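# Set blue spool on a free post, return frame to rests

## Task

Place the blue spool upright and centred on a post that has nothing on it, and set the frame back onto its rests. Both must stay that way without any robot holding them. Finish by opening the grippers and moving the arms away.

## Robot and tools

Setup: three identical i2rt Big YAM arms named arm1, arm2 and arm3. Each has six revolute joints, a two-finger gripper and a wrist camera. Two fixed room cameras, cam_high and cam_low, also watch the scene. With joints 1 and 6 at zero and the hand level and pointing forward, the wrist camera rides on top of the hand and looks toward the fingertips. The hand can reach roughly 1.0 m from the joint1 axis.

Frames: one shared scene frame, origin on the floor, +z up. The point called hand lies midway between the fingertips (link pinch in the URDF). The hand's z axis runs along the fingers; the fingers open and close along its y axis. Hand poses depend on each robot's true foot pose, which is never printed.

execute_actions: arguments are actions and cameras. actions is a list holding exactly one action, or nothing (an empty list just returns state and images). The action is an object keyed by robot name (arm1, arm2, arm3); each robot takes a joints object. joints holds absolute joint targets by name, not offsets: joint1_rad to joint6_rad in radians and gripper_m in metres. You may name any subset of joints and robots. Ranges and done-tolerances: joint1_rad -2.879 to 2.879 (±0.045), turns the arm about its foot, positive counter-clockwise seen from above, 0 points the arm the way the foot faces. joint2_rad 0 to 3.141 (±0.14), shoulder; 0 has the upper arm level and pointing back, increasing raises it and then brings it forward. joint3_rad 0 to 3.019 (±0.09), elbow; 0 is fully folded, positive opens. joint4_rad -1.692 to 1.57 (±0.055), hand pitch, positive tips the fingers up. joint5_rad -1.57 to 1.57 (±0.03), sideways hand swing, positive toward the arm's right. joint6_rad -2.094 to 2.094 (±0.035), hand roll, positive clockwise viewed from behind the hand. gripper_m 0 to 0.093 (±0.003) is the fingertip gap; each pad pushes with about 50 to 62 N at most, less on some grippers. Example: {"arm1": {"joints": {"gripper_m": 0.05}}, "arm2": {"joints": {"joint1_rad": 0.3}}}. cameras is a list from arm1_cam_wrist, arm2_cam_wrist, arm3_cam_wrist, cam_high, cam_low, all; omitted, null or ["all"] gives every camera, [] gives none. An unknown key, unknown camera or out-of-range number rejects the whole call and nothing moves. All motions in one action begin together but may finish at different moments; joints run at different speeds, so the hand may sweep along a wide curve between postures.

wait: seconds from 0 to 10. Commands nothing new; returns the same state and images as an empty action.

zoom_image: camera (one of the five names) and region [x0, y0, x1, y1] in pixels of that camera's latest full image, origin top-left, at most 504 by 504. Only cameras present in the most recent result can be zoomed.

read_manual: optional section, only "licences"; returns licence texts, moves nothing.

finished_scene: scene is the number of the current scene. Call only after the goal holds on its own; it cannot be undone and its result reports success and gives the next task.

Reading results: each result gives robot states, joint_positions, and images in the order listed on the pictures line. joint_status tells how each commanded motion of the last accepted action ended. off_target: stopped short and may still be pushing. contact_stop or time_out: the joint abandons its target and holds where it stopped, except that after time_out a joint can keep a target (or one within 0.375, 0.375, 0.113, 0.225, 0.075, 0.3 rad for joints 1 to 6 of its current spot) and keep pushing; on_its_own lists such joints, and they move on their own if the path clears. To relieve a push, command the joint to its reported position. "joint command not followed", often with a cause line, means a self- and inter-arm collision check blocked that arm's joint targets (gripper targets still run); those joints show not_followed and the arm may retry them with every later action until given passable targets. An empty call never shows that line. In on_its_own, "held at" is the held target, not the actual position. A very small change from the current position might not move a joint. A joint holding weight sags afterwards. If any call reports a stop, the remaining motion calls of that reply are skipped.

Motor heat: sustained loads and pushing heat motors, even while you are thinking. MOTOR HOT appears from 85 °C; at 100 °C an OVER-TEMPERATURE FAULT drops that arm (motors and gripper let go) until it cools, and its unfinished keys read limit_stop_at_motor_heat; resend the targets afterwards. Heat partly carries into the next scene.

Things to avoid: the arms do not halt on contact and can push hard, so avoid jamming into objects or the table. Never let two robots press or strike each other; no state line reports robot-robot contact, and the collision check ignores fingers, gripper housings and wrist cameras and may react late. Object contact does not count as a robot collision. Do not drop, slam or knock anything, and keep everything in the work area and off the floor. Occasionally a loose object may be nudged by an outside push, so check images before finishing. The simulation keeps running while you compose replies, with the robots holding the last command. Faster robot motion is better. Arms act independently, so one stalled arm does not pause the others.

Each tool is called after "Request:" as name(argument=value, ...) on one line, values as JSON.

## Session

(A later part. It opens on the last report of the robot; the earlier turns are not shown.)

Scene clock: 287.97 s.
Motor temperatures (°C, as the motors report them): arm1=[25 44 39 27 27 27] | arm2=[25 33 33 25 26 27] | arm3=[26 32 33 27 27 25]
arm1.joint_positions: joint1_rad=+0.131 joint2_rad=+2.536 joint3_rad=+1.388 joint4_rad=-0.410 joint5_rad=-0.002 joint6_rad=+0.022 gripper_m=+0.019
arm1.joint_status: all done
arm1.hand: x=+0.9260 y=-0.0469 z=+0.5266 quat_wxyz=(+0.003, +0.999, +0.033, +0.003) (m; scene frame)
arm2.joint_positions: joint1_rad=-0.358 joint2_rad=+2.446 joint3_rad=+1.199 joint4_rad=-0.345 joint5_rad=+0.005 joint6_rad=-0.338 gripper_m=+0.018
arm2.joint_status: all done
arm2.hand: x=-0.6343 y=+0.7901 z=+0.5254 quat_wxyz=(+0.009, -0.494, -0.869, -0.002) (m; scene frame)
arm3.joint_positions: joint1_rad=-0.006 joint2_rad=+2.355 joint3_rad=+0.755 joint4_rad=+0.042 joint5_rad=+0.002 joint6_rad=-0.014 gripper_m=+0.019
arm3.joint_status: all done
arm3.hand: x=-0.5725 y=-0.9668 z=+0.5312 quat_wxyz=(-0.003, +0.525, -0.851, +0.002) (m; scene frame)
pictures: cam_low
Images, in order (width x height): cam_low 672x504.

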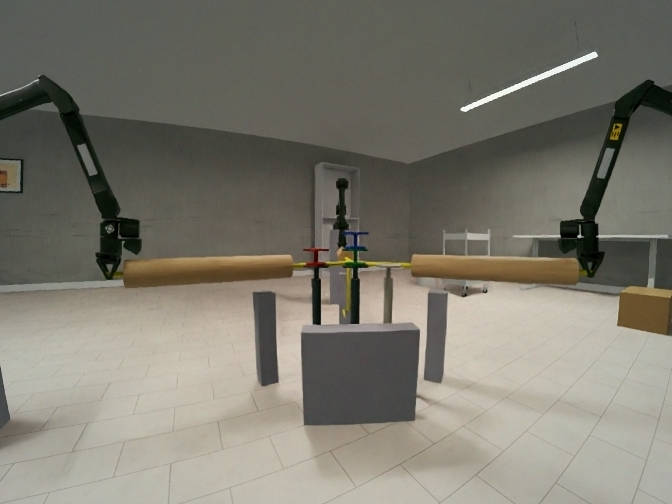

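Request:
execute_actions(actions=[{"arm1":{"joints":{"joint1_rad":0.110,"joint2_rad":2.325,"joint3_rad":1.290,"joint4_rad":-0.481,"joint6_rad":-0.003}},"arm2":{"joints":{"joint1_rad":-0.338,"joint2_rad":2.238,"joint3_rad":1.111,"joint4_rad":-0.423,"joint6_rad":-0.320}},"arm3":{"joints":{"joint2_rad":2.114,"joint3_rad":0.714,"joint4_rad":-0.143}}}], cameras=[])

Request:
execute_actions(actions=[{"arm1":{"joints":{"joint1_rad":0.085,"joint2_rad":2.156,"joint3_rad":1.221,"joint4_rad":-0.580,"joint6_rad":-0.028}},"arm2":{"joints":{"joint1_rad":-0.317,"joint2_rad":2.054,"joint3_rad":1.045,"joint4_rad":-0.541,"joint6_rad":-0.299}},"arm3":{"joints":{"joint2_rad":1.897,"joint3_rad":0.740,"joint4_rad":-0.364}}}], cameras=[])

Request:
execute_actions(actions=[{"arm1":{"joints":{"joint1_rad":0.051,"joint2_rad":1.992,"joint3_rad":1.180,"joint4_rad":-0.701,"joint6_rad":-0.062}},"arm2":{"joints":{"joint1_rad":-0.288,"joint2_rad":1.870,"joint3_rad":1.005,"joint4_rad":-0.684,"joint6_rad":-0.270}},"arm3":{"joints":{"joint2_rad":1.724,"joint3_rad":0.815,"joint4_rad":-0.600}}}])

Scene clock: 334.30 s.
Motor temperatures (°C, as the motors report them): arm1=[25 47 39 27 27 27] | arm2=[25 34 33 25 26 27] | arm3=[26 33 32 27 27 25]
arm1.joint_positions: joint1_rad=+0.111 joint2_rad=+2.356 joint3_rad=+1.280 joint4_rad=-0.481 joint5_rad=-0.002 joint6_rad=+0.003 gripper_m=+0.019
arm1.joint_status: all done
arm1.hand: x=+0.9327 y=-0.0359 z=+0.5993 quat_wxyz=(+0.002, +0.999, +0.032, +0.001) (m; scene frame)
arm2.joint_positions: joint1_rad=-0.340 joint2_rad=+2.257 joint3_rad=+1.097 joint4_rad=-0.427 joint5_rad=+0.004 joint6_rad=-0.320 gripper_m=+0.018
arm2.joint_status: all done
arm2.hand: x=-0.6275 y=+0.8016 z=+0.5966 quat_wxyz=(+0.007, -0.494, -0.869, +0.000) (m; scene frame)
arm3.joint_positions: joint1_rad=-0.006 joint2_rad=+2.127 joint3_rad=+0.710 joint4_rad=-0.140 joint5_rad=+0.002 joint6_rad=-0.013 gripper_m=+0.019
arm3.joint_status: all done
arm3.hand: x=-0.5667 y=-0.9551 z=+0.6010 quat_wxyz=(-0.004, +0.524, -0.852, +0.001) (m; scene frame)
pictures: none
No camera images: the call's "cameras" was empty. Leave "cameras" out to get every camera's image.

Scene clock: 335.27 s.
Motor temperatures (°C, as the motors report them): arm1=[25 47 39 27 27 27] | arm2=[25 34 33 25 26 27] | arm3=[26 33 32 27 27 25]
arm1.joint_positions: joint1_rad=+0.082 joint2_rad=+2.185 joint3_rad=+1.207 joint4_rad=-0.582 joint5_rad=+0.001 joint6_rad=-0.025 gripper_m=+0.019
arm1.joint_status: all done
arm1.hand: x=+0.9413 y=-0.0198 z=+0.6693 quat_wxyz=(+0.001, +0.999, +0.032, +0.003) (m; scene frame)
arm2.joint_positions: joint1_rad=-0.317 joint2_rad=+2.071 joint3_rad=+1.026 joint4_rad=-0.547 joint5_rad=+0.002 joint6_rad=-0.298 gripper_m=+0.018
arm2.joint_status: all done
arm2.hand: x=-0.6195 y=+0.8176 z=+0.6662 quat_wxyz=(+0.008, -0.494, -0.869, -0.002) (m; scene frame)
arm3.joint_positions: joint1_rad=-0.006 joint2_rad=+1.915 joint3_rad=+0.726 joint4_rad=-0.368 joint5_rad=+0.002 joint6_rad=-0.013 gripper_m=+0.019
arm3.joint_status: all done
arm3.hand: x=-0.5583 y=-0.9385 z=+0.6718 quat_wxyz=(-0.004, +0.524, -0.852, +0.001) (m; scene frame)
pictures: none
No camera images: the call's "cameras" was empty. Leave "cameras" out to get every camera's image.

Scene clock: 336.23 s.
Motor temperatures (°C, as the motors report them): arm1=[25 47 39 27 27 27] | arm2=[25 34 34 25 26 27] | arm3=[26 33 32 27 27 25]
arm1.joint_positions: joint1_rad=+0.053 joint2_rad=+2.016 joint3_rad=+1.167 joint4_rad=-0.704 joint5_rad=-0.002 joint6_rad=-0.058 gripper_m=+0.019
arm1.joint_status: all done
arm1.hand: x=+0.9489 y=-0.0050 z=+0.7415 quat_wxyz=(+0.002, +0.999, +0.034, +0.000) (m; scene frame)
arm2.joint_positions: joint1_rad=-0.293 joint2_rad=+1.881 joint3_rad=+0.985 joint4_rad=-0.689 joint5_rad=+0.004 joint6_rad=-0.273 gripper_m=+0.018
arm2.joint_status: all done
arm2.hand: x=-0.6124 y=+0.8325 z=+0.7382 quat_wxyz=(+0.006, -0.494, -0.869, +0.001) (m; scene frame)
arm3.joint_positions: joint1_rad=-0.006 joint2_rad=+1.730 joint3_rad=+0.772 joint4_rad=-0.590 joint5_rad=+0.002 joint6_rad=-0.013 gripper_m=+0.019
arm3.joint_status: all done
arm3.hand: x=-0.5515 y=-0.9249 z=+0.7431 quat_wxyz=(-0.008, +0.524, -0.852, -0.001) (m; scene frame)
pictures: arm1_cam_wrist, arm2_cam_wrist, arm3_cam_wrist, cam_high, cam_low
Images, in order (width x height): arm1_cam_wrist 504x504, arm2_cam_wrist 504x504, arm3_cam_wrist 504x504, cam_high 672x504, cam_low 672x504.

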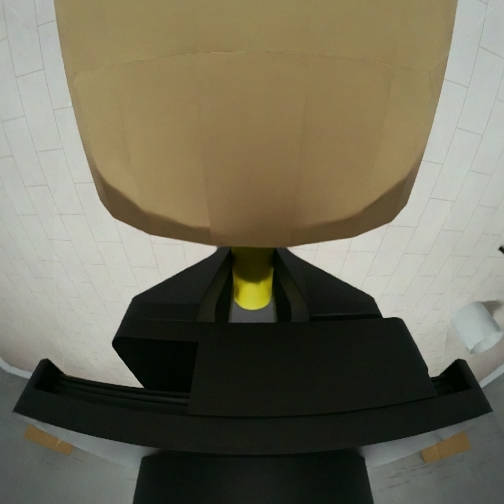

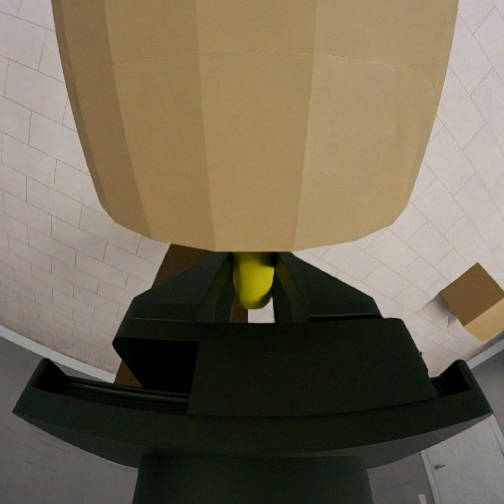

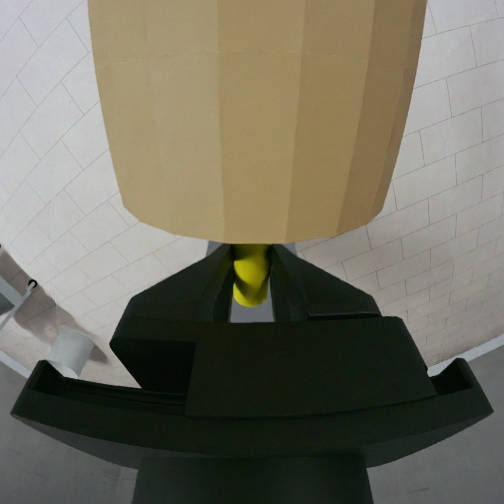

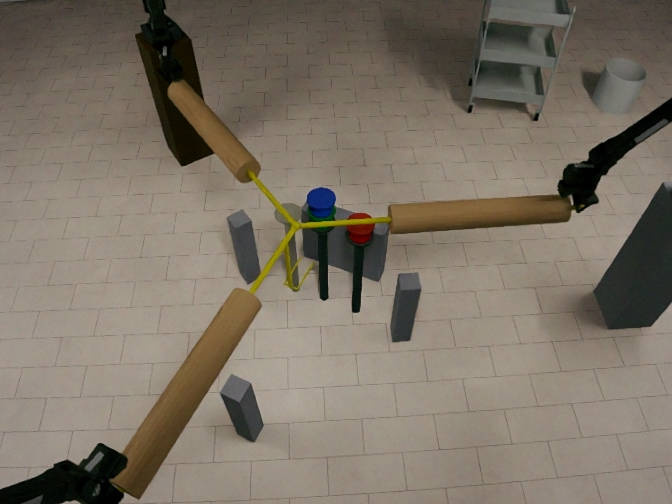

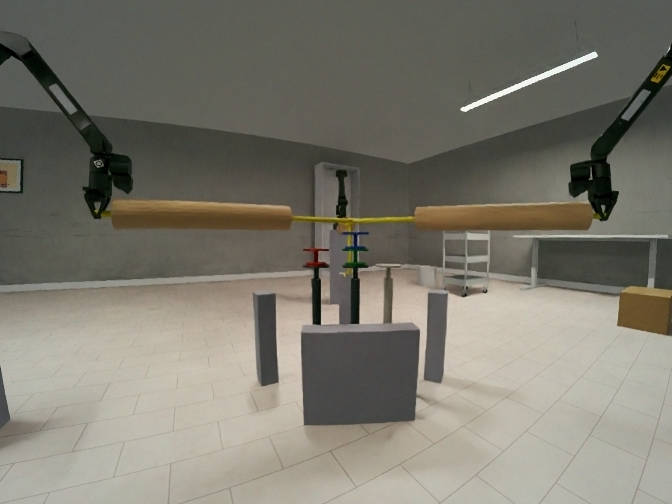

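Request:
zoom_image(camera="cam_low", region=[290, 200, 420, 300])

Request:
zoom_image(camera="cam_high", region=[240, 170, 400, 320])

Region (290, 200, 420, 300) of cam_low's 672x504 image, scaled by 3.877, with more detail than that image has; it fills the top 388 rows of this view, and the rest is white.

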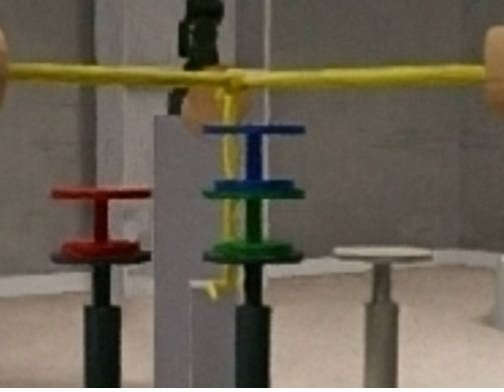

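Region (240, 170, 400, 320) of cam_high's 672x504 image, scaled by 3.150, with more detail than that image has; it fills the top 472 rows of this view, and the rest is white.

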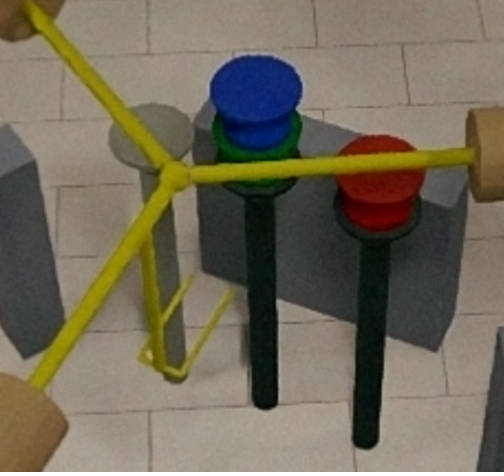

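Request:
execute_actions(actions=[{"arm1":{"joints":{"joint1_rad":-0.024,"joint2_rad":1.802,"joint3_rad":1.172,"joint4_rad":-0.882,"joint6_rad":-0.136}},"arm2":{"joints":{"joint1_rad":-0.228,"joint2_rad":1.633,"joint3_rad":0.977,"joint4_rad":-0.887,"joint6_rad":-0.209}},"arm3":{"joints":{"joint1_rad":0.0,"joint2_rad":1.612,"joint3_rad":1.005,"joint4_rad":-0.902}}}], cameras=[])

Request:
execute_actions(actions=[{"arm1":{"joints":{"joint1_rad":-0.103,"joint2_rad":1.645,"joint3_rad":1.258,"joint4_rad":-1.090,"joint6_rad":-0.216}},"arm2":{"joints":{"joint1_rad":-0.158,"joint2_rad":1.430,"joint3_rad":1.044,"joint4_rad":-1.125,"joint6_rad":-0.139}},"arm3":{"joints":{"joint1_rad":0.006,"joint2_rad":1.575,"joint3_rad":1.240,"joint4_rad":-1.160,"joint6_rad":-0.002}}}], cameras=["cam_high","cam_low"])

Request:
zoom_image(camera="cam_low", region=[290, 170, 420, 290])

Request:
zoom_image(camera="cam_high", region=[240, 140, 400, 290])

Scene clock: 378.97 s.
Motor temperatures (°C, as the motors report them): arm1=[25 46 41 27 27 27] | arm2=[25 33 36 25 26 27] | arm3=[26 32 37 27 27 25]
arm1.joint_positions: joint1_rad=-0.026 joint2_rad=+1.820 joint3_rad=+1.154 joint4_rad=-0.892 joint5_rad=+0.001 joint6_rad=-0.136 gripper_m=+0.019
arm1.joint_status: all done
arm1.hand: x=+0.9666 y=+0.0344 z=+0.8304 quat_wxyz=(+0.000, +0.999, +0.033, +0.002) (m; scene frame)
arm2.joint_positions: joint1_rad=-0.234 joint2_rad=+1.644 joint3_rad=+0.950 joint4_rad=-0.891 joint5_rad=+0.002 joint6_rad=-0.218 gripper_m=+0.018
arm2.joint_status: all done
arm2.hand: x=-0.5967 y=+0.8696 z=+0.8244 quat_wxyz=(+0.006, -0.493, -0.870, +0.001) (m; scene frame)
arm3.joint_positions: joint1_rad=-0.006 joint2_rad=+1.625 joint3_rad=+0.955 joint4_rad=-0.885 joint5_rad=+0.001 joint6_rad=-0.013 gripper_m=+0.019
arm3.joint_status: all done
arm3.hand: x=-0.5335 y=-0.8890 z=+0.8297 quat_wxyz=(-0.005, +0.524, -0.852, +0.000) (m; scene frame)
pictures: none
No camera images: the call's "cameras" was empty. Leave "cameras" out to get every camera's image.

Scene clock: 380.03 s.
Motor temperatures (°C, as the motors report them): arm1=[25 46 42 27 27 27] | arm2=[25 33 36 25 26 27] | arm3=[26 32 38 27 27 25]
arm1.joint_positions: joint1_rad=-0.105 joint2_rad=+1.661 joint3_rad=+1.192 joint4_rad=-1.085 joint5_rad=+0.003 joint6_rad=-0.214 gripper_m=+0.019
arm1.joint_status: all done
arm1.hand: x=+0.9856 y=+0.0705 z=+0.9147 quat_wxyz=(-0.002, +0.999, +0.033, +0.000) (m; scene frame)
arm2.joint_positions: joint1_rad=-0.163 joint2_rad=+1.443 joint3_rad=+0.986 joint4_rad=-1.129 joint5_rad=-0.003 joint6_rad=-0.147 gripper_m=+0.018
arm2.joint_status: all done
arm2.hand: x=-0.5786 y=+0.9057 z=+0.9115 quat_wxyz=(+0.005, -0.492, -0.870, -0.001) (m; scene frame)
arm3.joint_positions: joint1_rad=-0.005 joint2_rad=+1.587 joint3_rad=+1.182 joint4_rad=-1.148 joint5_rad=+0.004 joint6_rad=-0.009 gripper_m=+0.019
arm3.joint_status: all done
arm3.hand: x=-0.5162 y=-0.8546 z=+0.9188 quat_wxyz=(-0.006, +0.523, -0.852, +0.001) (m; scene frame)
pictures: cam_high, cam_low
Images, in order (width x height): cam_high 672x504, cam_low 672x504.

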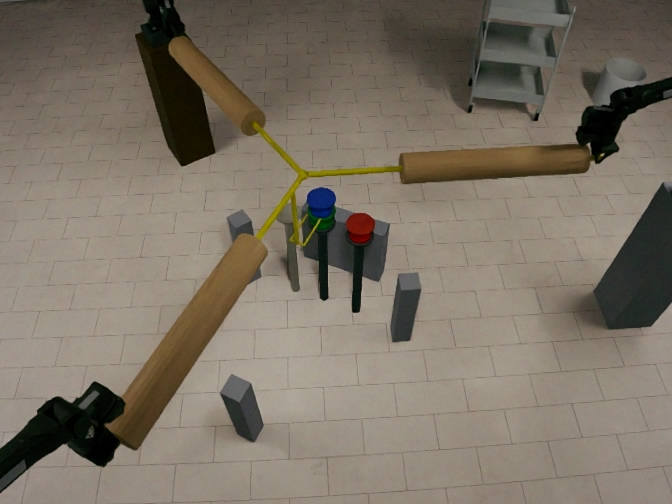

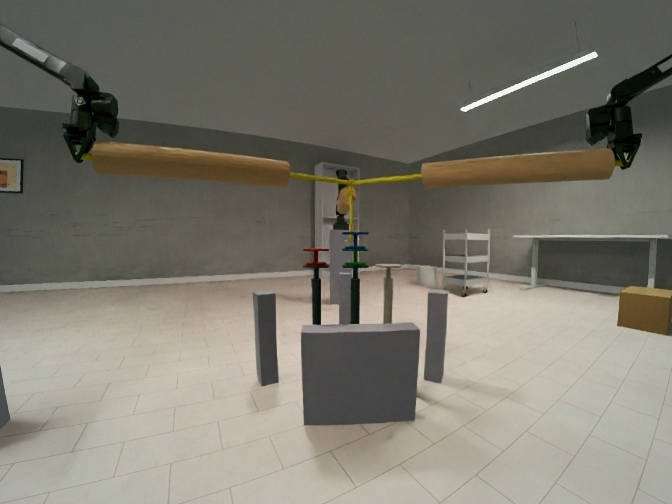

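Region (290, 170, 420, 290) of cam_low's 672x504 image, scaled by 3.877, with more detail than that image has; it fills the top 465 rows of this view, and the rest is white.

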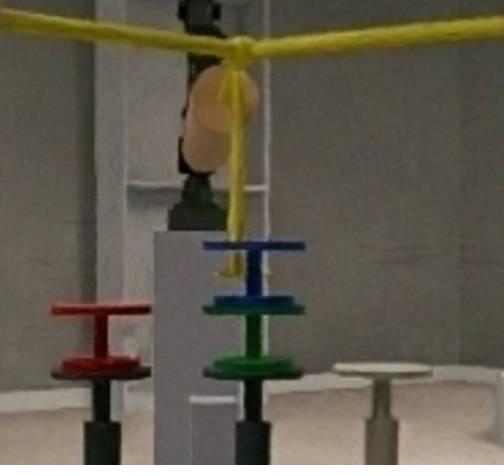

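Region (240, 140, 400, 290) of cam_high's 672x504 image, scaled by 3.150, with more detail than that image has; it fills the top 472 rows of this view, and the rest is white.

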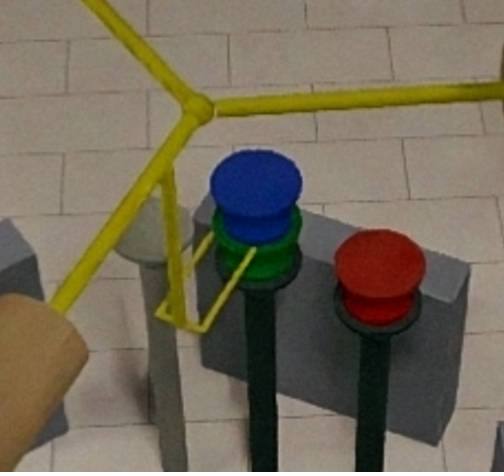

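Request:
execute_actions(actions=[{"arm1":{"joints":{"joint1_rad":-0.226,"joint2_rad":1.615,"joint3_rad":1.180,"joint4_rad":-1.078,"joint6_rad":-0.337}},"arm2":{"joints":{"joint1_rad":-0.034,"joint2_rad":1.327,"joint3_rad":0.907,"joint4_rad":-1.126,"joint6_rad":-0.016}},"arm3":{"joints":{"joint1_rad":0.016,"joint2_rad":1.718,"joint3_rad":1.436,"joint4_rad":-1.212,"joint6_rad":0.006}}}], cameras=["cam_high","cam_low"])

Request:
zoom_image(camera="cam_low", region=[310, 200, 400, 280])

Request:
zoom_image(camera="cam_high", region=[260, 140, 380, 260])

Scene clock: 419.20 s.
Motor temperatures (°C, as the motors report them): arm1=[25 44 51 27 27 27] | arm2=[25 32 43 25 26 27] | arm3=[26 33 44 27 27 25]
arm1.joint_positions: joint1_rad=-0.234 joint2_rad=+1.661 joint3_rad=+1.172 joint4_rad=-1.085 joint5_rad=+0.003 joint6_rad=-0.344 gripper_m=+0.019
arm1.joint_status: all done
arm1.hand: x=+1.0067 y=+0.1269 z=+0.9082 quat_wxyz=(+0.001, +0.999, +0.033, +0.010) (m; scene frame)
arm2.joint_positions: joint1_rad=-0.034 joint2_rad=+1.347 joint3_rad=+0.881 joint4_rad=-1.128 joint5_rad=-0.003 joint6_rad=-0.019 gripper_m=+0.018
arm2.joint_status: all done
arm2.hand: x=-0.5550 y=+0.9627 z=+0.9079 quat_wxyz=(+0.009, -0.492, -0.870, -0.002) (m; scene frame)
arm3.joint_positions: joint1_rad=+0.010 joint2_rad=+1.738 joint3_rad=+1.374 joint4_rad=-1.197 joint5_rad=+0.001 joint6_rad=+0.003 gripper_m=+0.019
arm3.joint_status: all done
arm3.hand: x=-0.4957 y=-0.7979 z=+0.9177 quat_wxyz=(-0.002, +0.524, -0.852, +0.001) (m; scene frame)
pictures: cam_high, cam_low
Images, in order (width x height): cam_high 672x504, cam_low 672x504.

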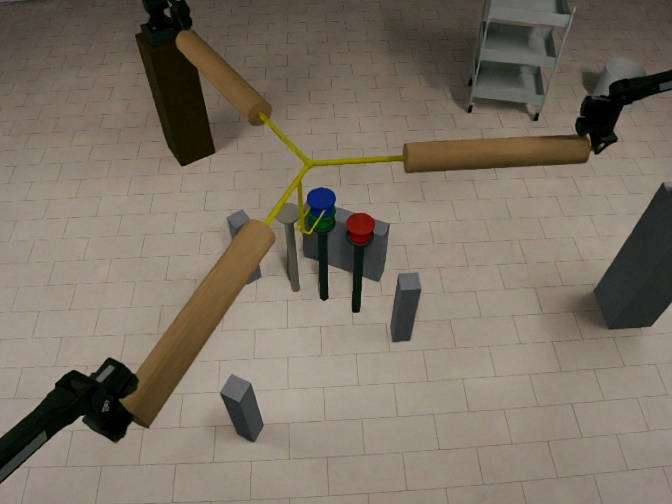

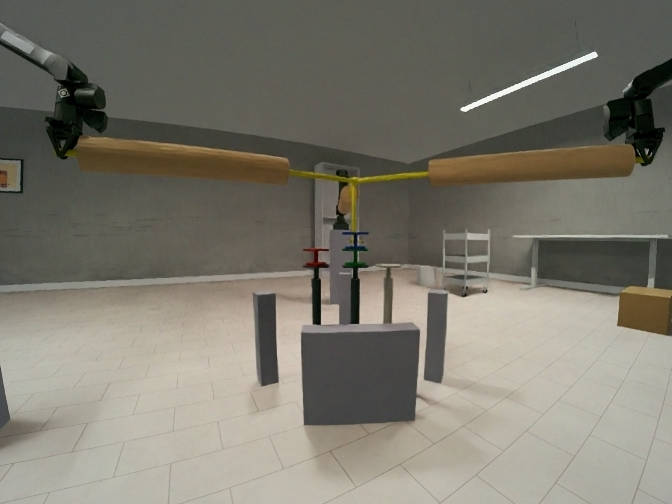

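Region (310, 200, 400, 280) of cam_low's 672x504 image, scaled by 5.600, with more detail than that image has.

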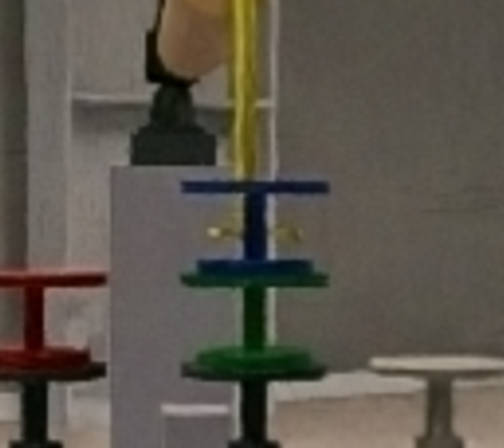

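Region (260, 140, 380, 260) of cam_high's 672x504 image, scaled by 4.200, with more detail than that image has.

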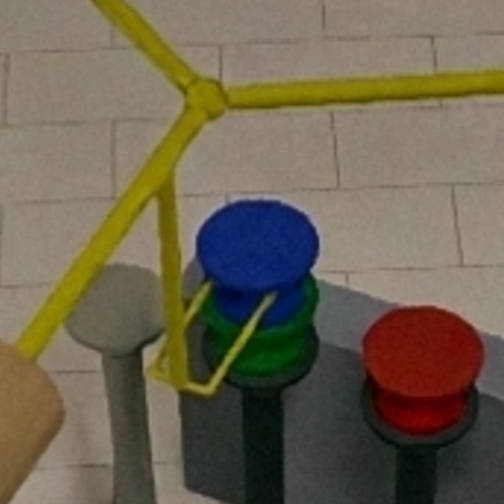

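Request:
execute_actions(actions=[{"arm1":{"joints":{"joint1_rad":-0.358,"joint2_rad":1.566,"joint3_rad":1.137,"joint4_rad":-1.062,"joint6_rad":-0.468}},"arm2":{"joints":{"joint1_rad":0.139,"joint2_rad":1.244,"joint3_rad":0.846,"joint4_rad":-1.140,"joint6_rad":0.158}},"arm3":{"joints":{"joint1_rad":-0.006,"joint2_rad":1.877,"joint3_rad":1.668,"joint4_rad":-1.286,"joint6_rad":-0.012}}}], cameras=["cam_high","cam_low"])

Request:
zoom_image(camera="cam_low", region=[310, 200, 400, 280])

Request:
zoom_image(camera="cam_high", region=[260, 140, 380, 260])

Scene clock: 450.83 s.
Motor temperatures (°C, as the motors report them): arm1=[25 45 45 27 27 27] | arm2=[25 31 41 25 26 27] | arm3=[26 34 47 27 27 25]
arm1.joint_positions: joint1_rad=-0.366 joint2_rad=+1.612 joint3_rad=+1.128 joint4_rad=-1.064 joint5_rad=+0.008 joint6_rad=-0.473 gripper_m=+0.019
arm1.joint_status: all done
arm1.hand: x=+1.0377 y=+0.1804 z=+0.9149 quat_wxyz=(-0.007, +0.999, +0.032, +0.000) (m; scene frame)
arm2.joint_positions: joint1_rad=+0.141 joint2_rad=+1.265 joint3_rad=+0.823 joint4_rad=-1.142 joint5_rad=-0.011 joint6_rad=+0.156 gripper_m=+0.018
arm2.joint_status: all done
arm2.hand: x=-0.5214 y=+1.0166 z=+0.9127 quat_wxyz=(+0.004, -0.492, -0.870, -0.003) (m; scene frame)
arm3.joint_positions: joint1_rad=+0.003 joint2_rad=+1.896 joint3_rad=+1.598 joint4_rad=-1.273 joint5_rad=+0.001 joint6_rad=-0.001 gripper_m=+0.019
arm3.joint_status: all done
arm3.hand: x=-0.4647 y=-0.7449 z=+0.9162 quat_wxyz=(+0.002, +0.523, -0.852, +0.004) (m; scene frame)
pictures: cam_high, cam_low
Images, in order (width x height): cam_high 672x504, cam_low 672x504.

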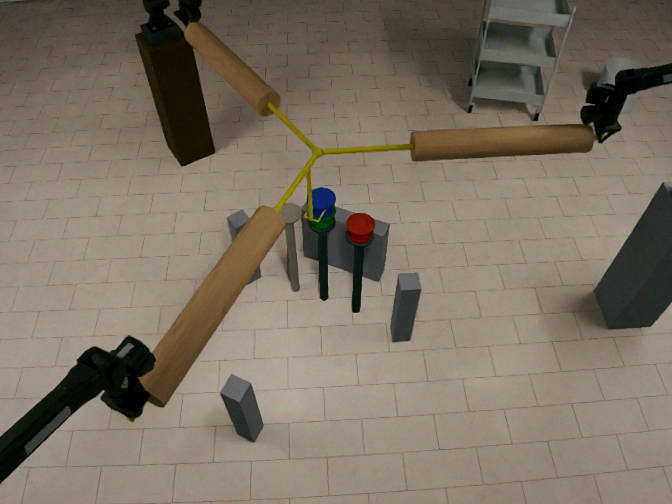

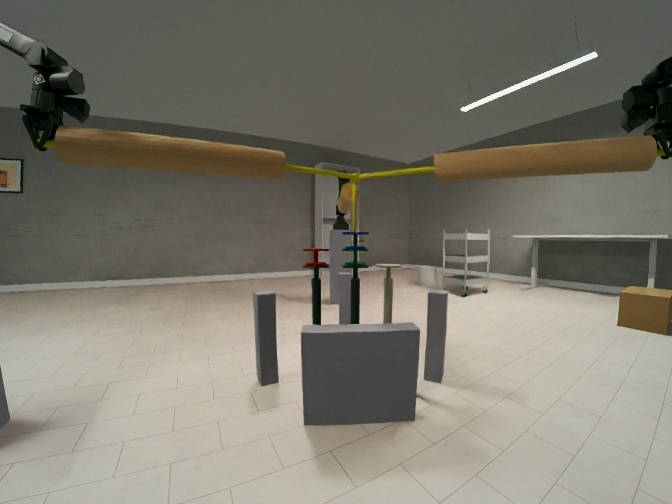

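Region (310, 200, 400, 280) of cam_low's 672x504 image, scaled by 5.600, with more detail than that image has.

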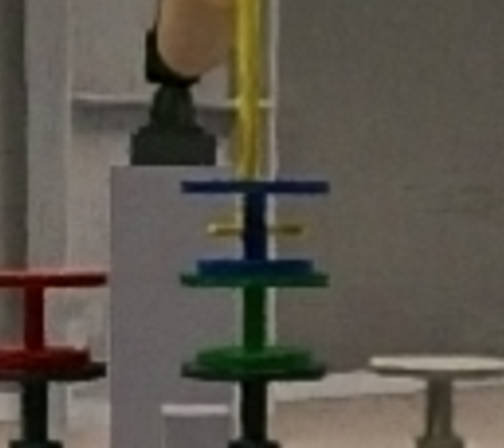

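Region (260, 140, 380, 260) of cam_high's 672x504 image, scaled by 4.200, with more detail than that image has.

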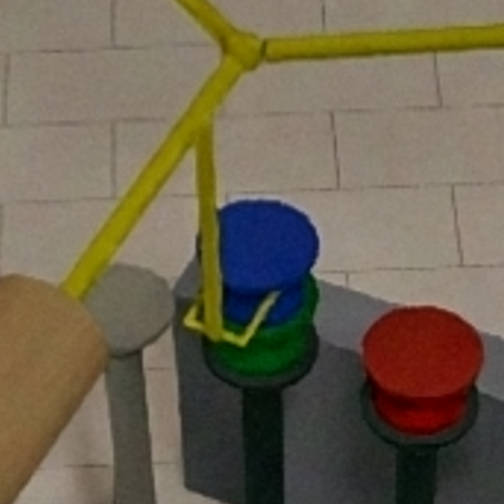

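Request:
execute_actions(actions=[{"arm1":{"joints":{"joint2_rad":1.513,"joint3_rad":1.268,"joint4_rad":-1.212}},"arm2":{"joints":{"joint2_rad":1.190,"joint3_rad":0.977,"joint4_rad":-1.292}},"arm3":{"joints":{"joint2_rad":1.825,"joint3_rad":1.752,"joint4_rad":-1.398}}}], cameras=["cam_high","cam_low"])

Request:
zoom_image(camera="cam_low", region=[310, 190, 420, 280])

Scene clock: 486.10 s.
Motor temperatures (°C, as the motors report them): arm1=[25 45 46 27 27 27] | arm2=[25 31 41 25 26 27] | arm3=[26 36 50 27 27 25]
arm1.joint_positions: joint1_rad=-0.365 joint2_rad=+1.545 joint3_rad=+1.197 joint4_rad=-1.199 joint5_rad=+0.005 joint6_rad=-0.473 gripper_m=+0.019
arm1.joint_status: all done
arm1.hand: x=+1.0400 y=+0.1784 z=+0.9670 quat_wxyz=(-0.006, +0.999, +0.032, -0.001) (m; scene frame)
arm2.joint_positions: joint1_rad=+0.141 joint2_rad=+1.209 joint3_rad=+0.917 joint4_rad=-1.284 joint5_rad=-0.013 joint6_rad=+0.157 gripper_m=+0.018
arm2.joint_status: all done
arm2.hand: x=-0.5202 y=+1.0163 z=+0.9628 quat_wxyz=(+0.000, -0.493, -0.870, -0.002) (m; scene frame)
arm3.joint_positions: joint1_rad=+0.002 joint2_rad=+1.840 joint3_rad=+1.684 joint4_rad=-1.393 joint5_rad=+0.002 joint6_rad=-0.002 gripper_m=+0.019
arm3.joint_status: all done
arm3.hand: x=-0.4647 y=-0.7463 z=+0.9785 quat_wxyz=(-0.007, +0.523, -0.852, -0.001) (m; scene frame)
pictures: cam_high, cam_low
Images, in order (width x height): cam_high 672x504, cam_low 672x504.

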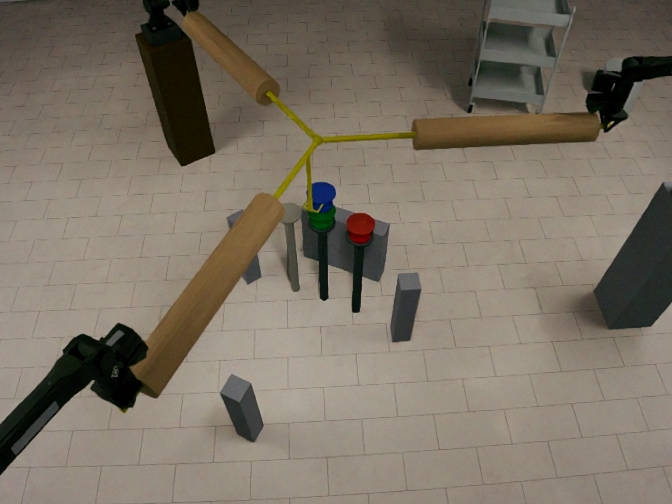

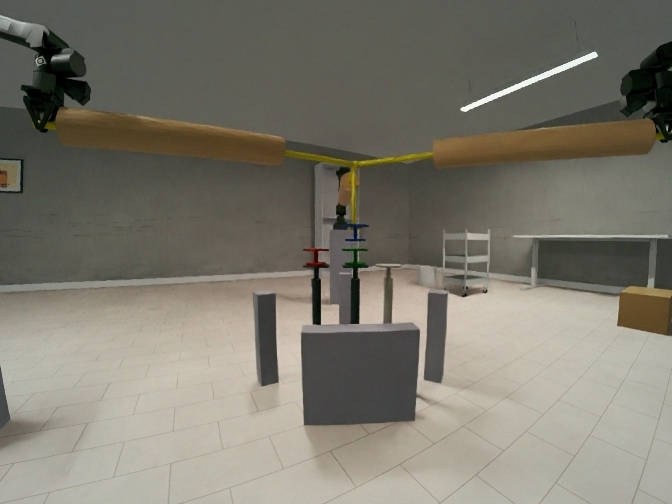

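Region (310, 190, 420, 280) of cam_low's 672x504 image, scaled by 4.582, with more detail than that image has; it fills the top 412 rows of this view, and the rest is white.

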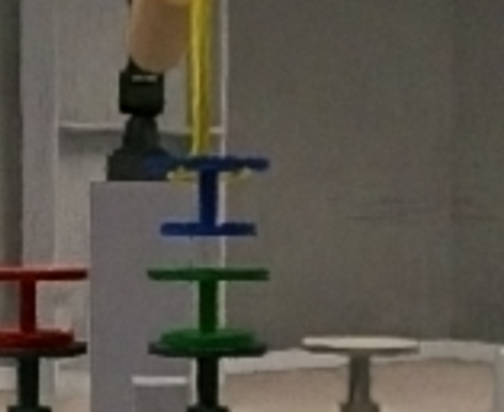

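Request:
execute_actions(actions=[{"arm1":{"joints":{"joint2_rad":1.648,"joint3_rad":1.413,"joint4_rad":-1.242}},"arm2":{"joints":{"joint1_rad":0.060,"joint2_rad":1.078,"joint3_rad":0.858,"joint4_rad":-1.322,"joint6_rad":0.076}},"arm3":{"joints":{"joint1_rad":0.088,"joint3_rad":1.675,"joint4_rad":-1.360,"joint6_rad":0.082}}}], cameras=[])

Request:
execute_actions(actions=[{"arm1":{"joints":{"joint1_rad":-0.355,"joint2_rad":1.762,"joint3_rad":1.568,"joint4_rad":-1.284,"joint6_rad":-0.464}},"arm2":{"joints":{"joint1_rad":-0.046,"joint2_rad":0.964,"joint3_rad":0.785,"joint4_rad":-1.362,"joint6_rad":-0.030}},"arm3":{"joints":{"joint1_rad":0.168,"joint6_rad":0.163}}}], cameras=["cam_high","cam_low"])

Request:
zoom_image(camera="cam_low", region=[310, 190, 420, 280])

Scene clock: 523.93 s.
Motor temperatures (°C, as the motors report them): arm1=[25 44 56 27 27 27] | arm2=[25 30 46 25 26 27] | arm3=[26 37 52 27 27 25]
arm1.joint_positions: joint1_rad=-0.361 joint2_rad=+1.680 joint3_rad=+1.347 joint4_rad=-1.230 joint5_rad=+0.004 joint6_rad=-0.469 gripper_m=+0.019
arm1.joint_status: all done
arm1.hand: x=+0.9946 y=+0.1954 z=+0.9602 quat_wxyz=(-0.002, +0.999, +0.032, +0.006) (m; scene frame)
arm2.joint_positions: joint1_rad=+0.067 joint2_rad=+1.092 joint3_rad=+0.829 joint4_rad=-1.326 joint5_rad=-0.010 joint6_rad=+0.085 gripper_m=+0.018
arm2.joint_status: all done
arm2.hand: x=-0.5644 y=+1.0369 z=+0.9628 quat_wxyz=(+0.006, -0.494, -0.870, -0.003) (m; scene frame)
arm3.joint_positions: joint1_rad=+0.092 joint2_rad=+1.841 joint3_rad=+1.665 joint4_rad=-1.373 joint5_rad=+0.003 joint6_rad=+0.086 gripper_m=+0.019
arm3.joint_status: all done
arm3.hand: x=-0.5117 y=-0.7258 z=+0.9709 quat_wxyz=(-0.007, +0.524, -0.852, -0.002) (m; scene frame)
pictures: none
No camera images: the call's "cameras" was empty. Leave "cameras" out to get every camera's image.

Scene clock: 524.77 s.
Motor temperatures (°C, as the motors report them): arm1=[25 44 56 27 27 27] | arm2=[25 30 46 25 26 27] | arm3=[26 37 51 27 27 25]
arm1.joint_positions: joint1_rad=-0.356 joint2_rad=+1.791 joint3_rad=+1.494 joint4_rad=-1.263 joint5_rad=+0.003 joint6_rad=-0.464 gripper_m=+0.019
arm1.joint_status: all done
arm1.hand: x=+0.9520 y=+0.2106 z=+0.9583 quat_wxyz=(-0.002, +0.999, +0.032, +0.004) (m; scene frame)
arm2.joint_positions: joint1_rad=-0.041 joint2_rad=+0.975 joint3_rad=+0.758 joint4_rad=-1.366 joint5_rad=-0.007 joint6_rad=-0.021 gripper_m=+0.018
arm2.joint_status: all done
arm2.hand: x=-0.6074 y=+1.0526 z=+0.9639 quat_wxyz=(+0.003, -0.494, -0.869, -0.001) (m; scene frame)
arm3.joint_positions: joint1_rad=+0.172 joint2_rad=+1.841 joint3_rad=+1.663 joint4_rad=-1.368 joint5_rad=+0.002 joint6_rad=+0.165 gripper_m=+0.019
arm3.joint_status: all done
arm3.hand: x=-0.5544 y=-0.7100 z=+0.9701 quat_wxyz=(-0.007, +0.524, -0.852, -0.004) (m; scene frame)
pictures: cam_high, cam_low
Images, in order (width x height): cam_high 672x504, cam_low 672x504.

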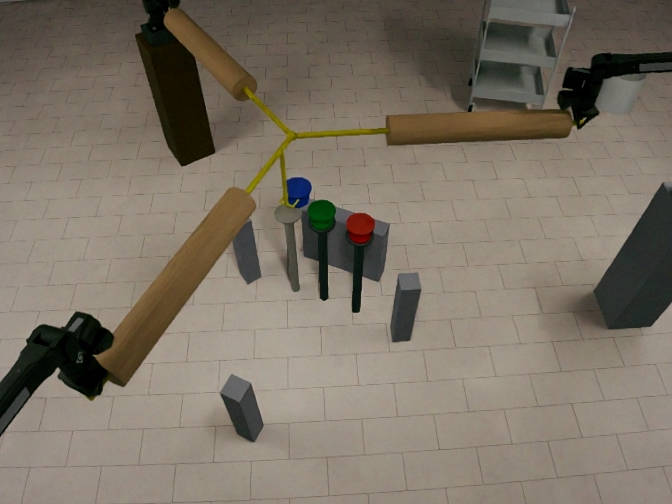

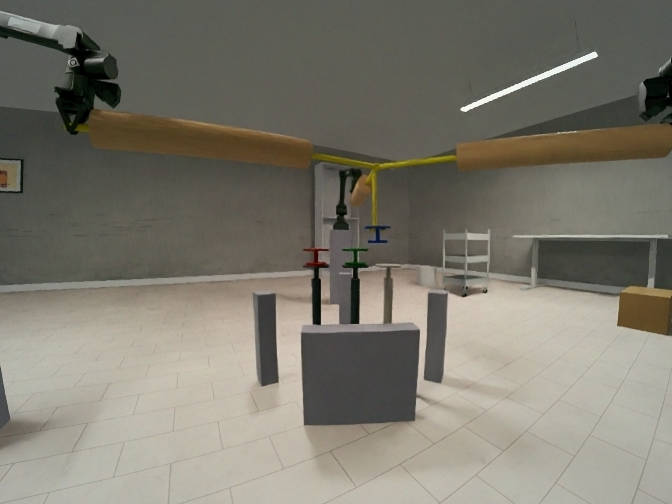

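Region (310, 190, 420, 280) of cam_low's 672x504 image, scaled by 4.582, with more detail than that image has; it fills the top 412 rows of this view, and the rest is white.

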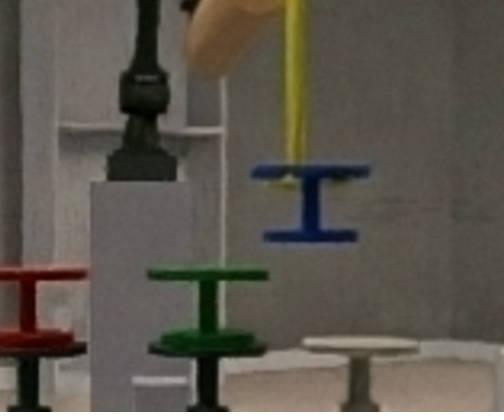

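Request:
execute_actions(actions=[{"arm1":{"joints":{"joint2_rad":1.896,"joint3_rad":1.689,"joint4_rad":-1.240}},"arm2":{"joints":{"joint1_rad":-0.192,"joint2_rad":0.891,"joint3_rad":0.651,"joint4_rad":-1.292,"joint6_rad":-0.178}},"arm3":{"joints":{"joint1_rad":0.243,"joint2_rad":1.865,"joint3_rad":1.641,"joint4_rad":-1.296,"joint6_rad":0.237}}}], cameras=["cam_high","cam_low"])

Request:
zoom_image(camera="cam_low", region=[330, 200, 430, 290])

Request:
zoom_image(camera="cam_high", region=[230, 130, 350, 250])

Scene clock: 539.17 s.
Motor temperatures (°C, as the motors report them): arm1=[25 45 58 27 27 27] | arm2=[25 30 45 25 26 27] | arm3=[26 37 47 27 27 25]
arm1.joint_positions: joint1_rad=-0.356 joint2_rad=+1.940 joint3_rad=+1.615 joint4_rad=-1.242 joint5_rad=+0.004 joint6_rad=-0.464 gripper_m=+0.019
arm1.joint_status: all done
arm1.hand: x=+0.9102 y=+0.2285 z=+0.9216 quat_wxyz=(-0.001, +0.999, +0.032, +0.007) (m; scene frame)
arm2.joint_positions: joint1_rad=-0.183 joint2_rad=+0.908 joint3_rad=+0.621 joint4_rad=-1.308 joint5_rad=-0.003 joint6_rad=-0.166 gripper_m=+0.018
arm2.joint_status: all done
arm2.hand: x=-0.6505 y=+1.0680 z=+0.9272 quat_wxyz=(+0.008, -0.493, -0.870, -0.004) (m; scene frame)
arm3.joint_positions: joint1_rad=+0.246 joint2_rad=+1.888 joint3_rad=+1.632 joint4_rad=-1.305 joint5_rad=+0.002 joint6_rad=+0.239 gripper_m=+0.019
arm3.joint_status: all done
arm3.hand: x=-0.5940 y=-0.6933 z=+0.9324 quat_wxyz=(-0.002, +0.524, -0.852, +0.001) (m; scene frame)
pictures: cam_high, cam_low
Images, in order (width x height): cam_high 672x504, cam_low 672x504.

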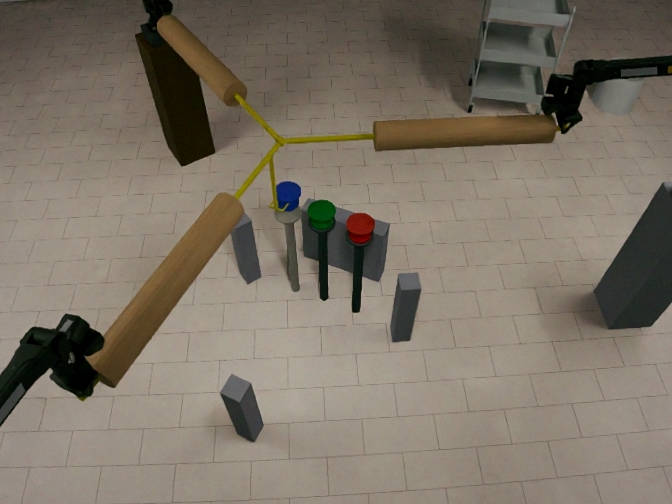

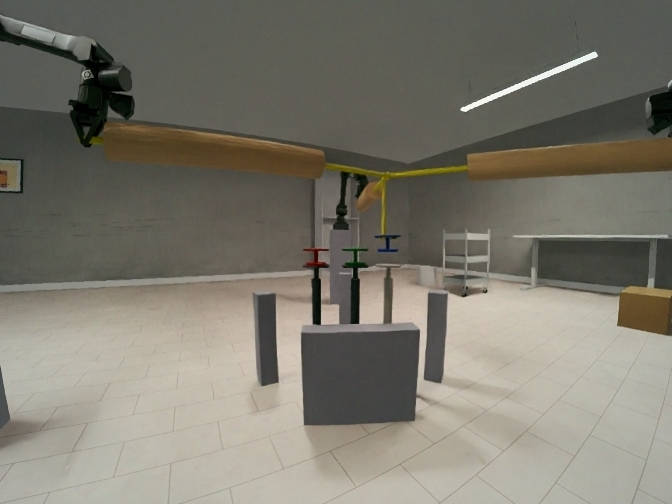

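Region (330, 200, 430, 290) of cam_low's 672x504 image, scaled by 5.040, with more detail than that image has; it fills the top 454 rows of this view, and the rest is white.

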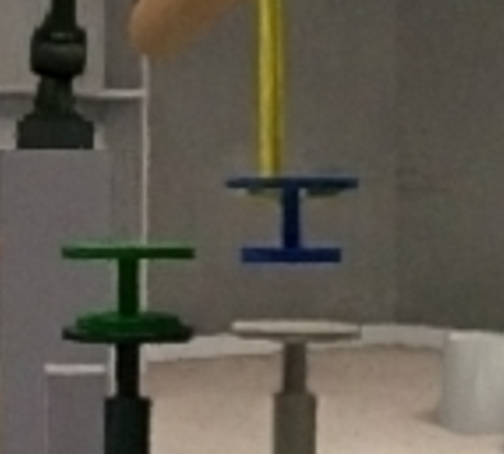

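Region (230, 130, 350, 250) of cam_high's 672x504 image, scaled by 4.200, with more detail than that image has.

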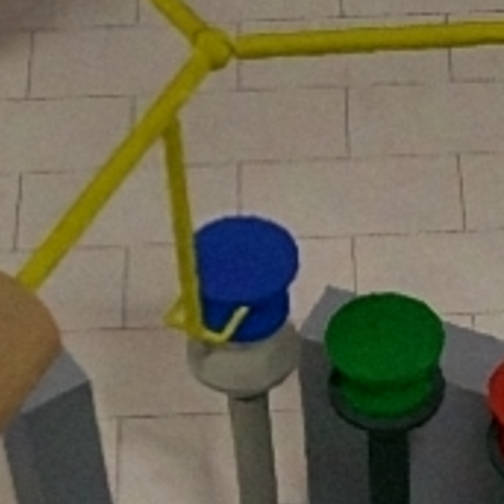

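Request:
execute_actions(actions=[{"arm1":{"joints":{"joint1_rad":-0.347,"joint2_rad":1.946,"joint3_rad":1.591,"joint4_rad":-1.146,"joint6_rad":-0.456}},"arm2":{"joints":{"joint1_rad":-0.219,"joint2_rad":0.952,"joint3_rad":0.545,"joint4_rad":-1.134,"joint6_rad":-0.204}},"arm3":{"joints":{"joint1_rad":0.262,"joint2_rad":1.901,"joint3_rad":1.573,"joint4_rad":-1.192,"joint6_rad":0.256}}}], cameras=["cam_high","cam_low"])

Request:
zoom_image(camera="cam_low", region=[330, 200, 430, 290])

Request:
zoom_image(camera="cam_high", region=[230, 130, 350, 250])

Scene clock: 583.90 s.
Motor temperatures (°C, as the motors report them): arm1=[25 49 60 27 27 27] | arm2=[25 29 44 25 26 27] | arm3=[26 38 45 27 27 25]
arm1.joint_positions: joint1_rad=-0.352 joint2_rad=+1.983 joint3_rad=+1.582 joint4_rad=-1.156 joint5_rad=+0.005 joint6_rad=-0.462 gripper_m=+0.019
arm1.joint_status: all done
arm1.hand: x=+0.9045 y=+0.2291 z=+0.8853 quat_wxyz=(-0.004, +0.999, +0.033, +0.003) (m; scene frame)
arm2.joint_positions: joint1_rad=-0.213 joint2_rad=+0.961 joint3_rad=+0.523 joint4_rad=-1.149 joint5_rad=-0.005 joint6_rad=-0.196 gripper_m=+0.018
arm2.joint_status: all done
arm2.hand: x=-0.6562 y=+1.0660 z=+0.8821 quat_wxyz=(+0.004, -0.493, -0.870, -0.002) (m; scene frame)
arm3.joint_positions: joint1_rad=+0.253 joint2_rad=+1.925 joint3_rad=+1.562 joint4_rad=-1.203 joint5_rad=+0.003 joint6_rad=+0.248 gripper_m=+0.019
arm3.joint_status: all done
arm3.hand: x=-0.5979 y=-0.6940 z=+0.8865 quat_wxyz=(+0.000, +0.523, -0.852, +0.003) (m; scene frame)
pictures: cam_high, cam_low
Images, in order (width x height): cam_high 672x504, cam_low 672x504.

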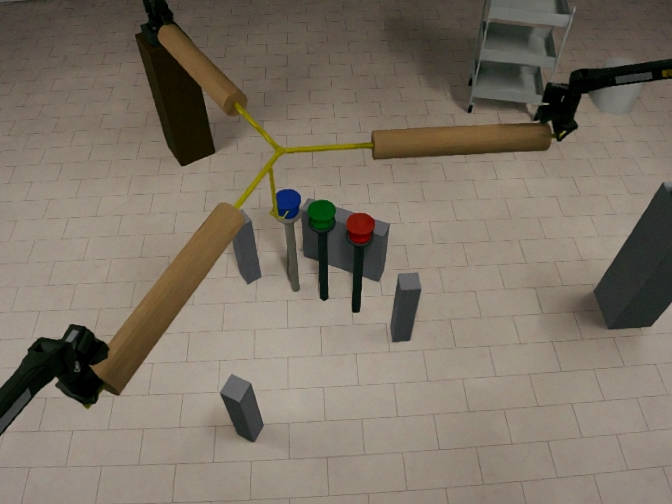

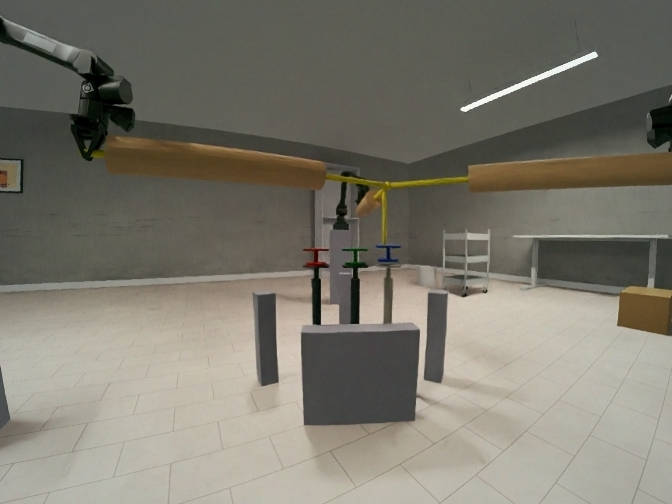

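Region (330, 200, 430, 290) of cam_low's 672x504 image, scaled by 5.040, with more detail than that image has; it fills the top 454 rows of this view, and the rest is white.

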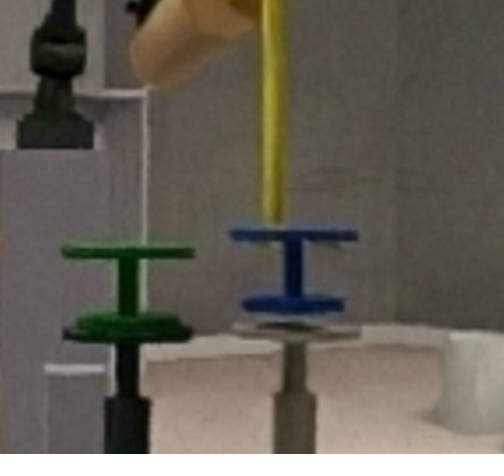

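Region (230, 130, 350, 250) of cam_high's 672x504 image, scaled by 4.200, with more detail than that image has.

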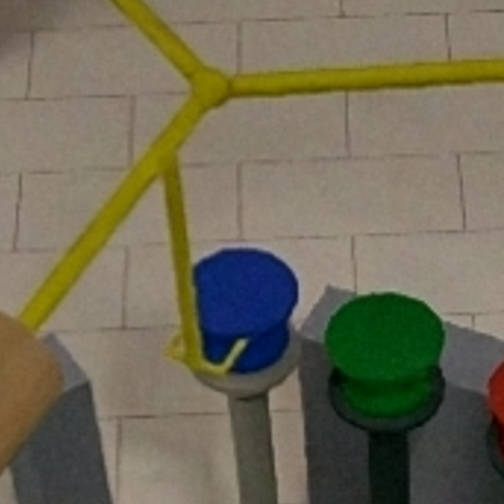

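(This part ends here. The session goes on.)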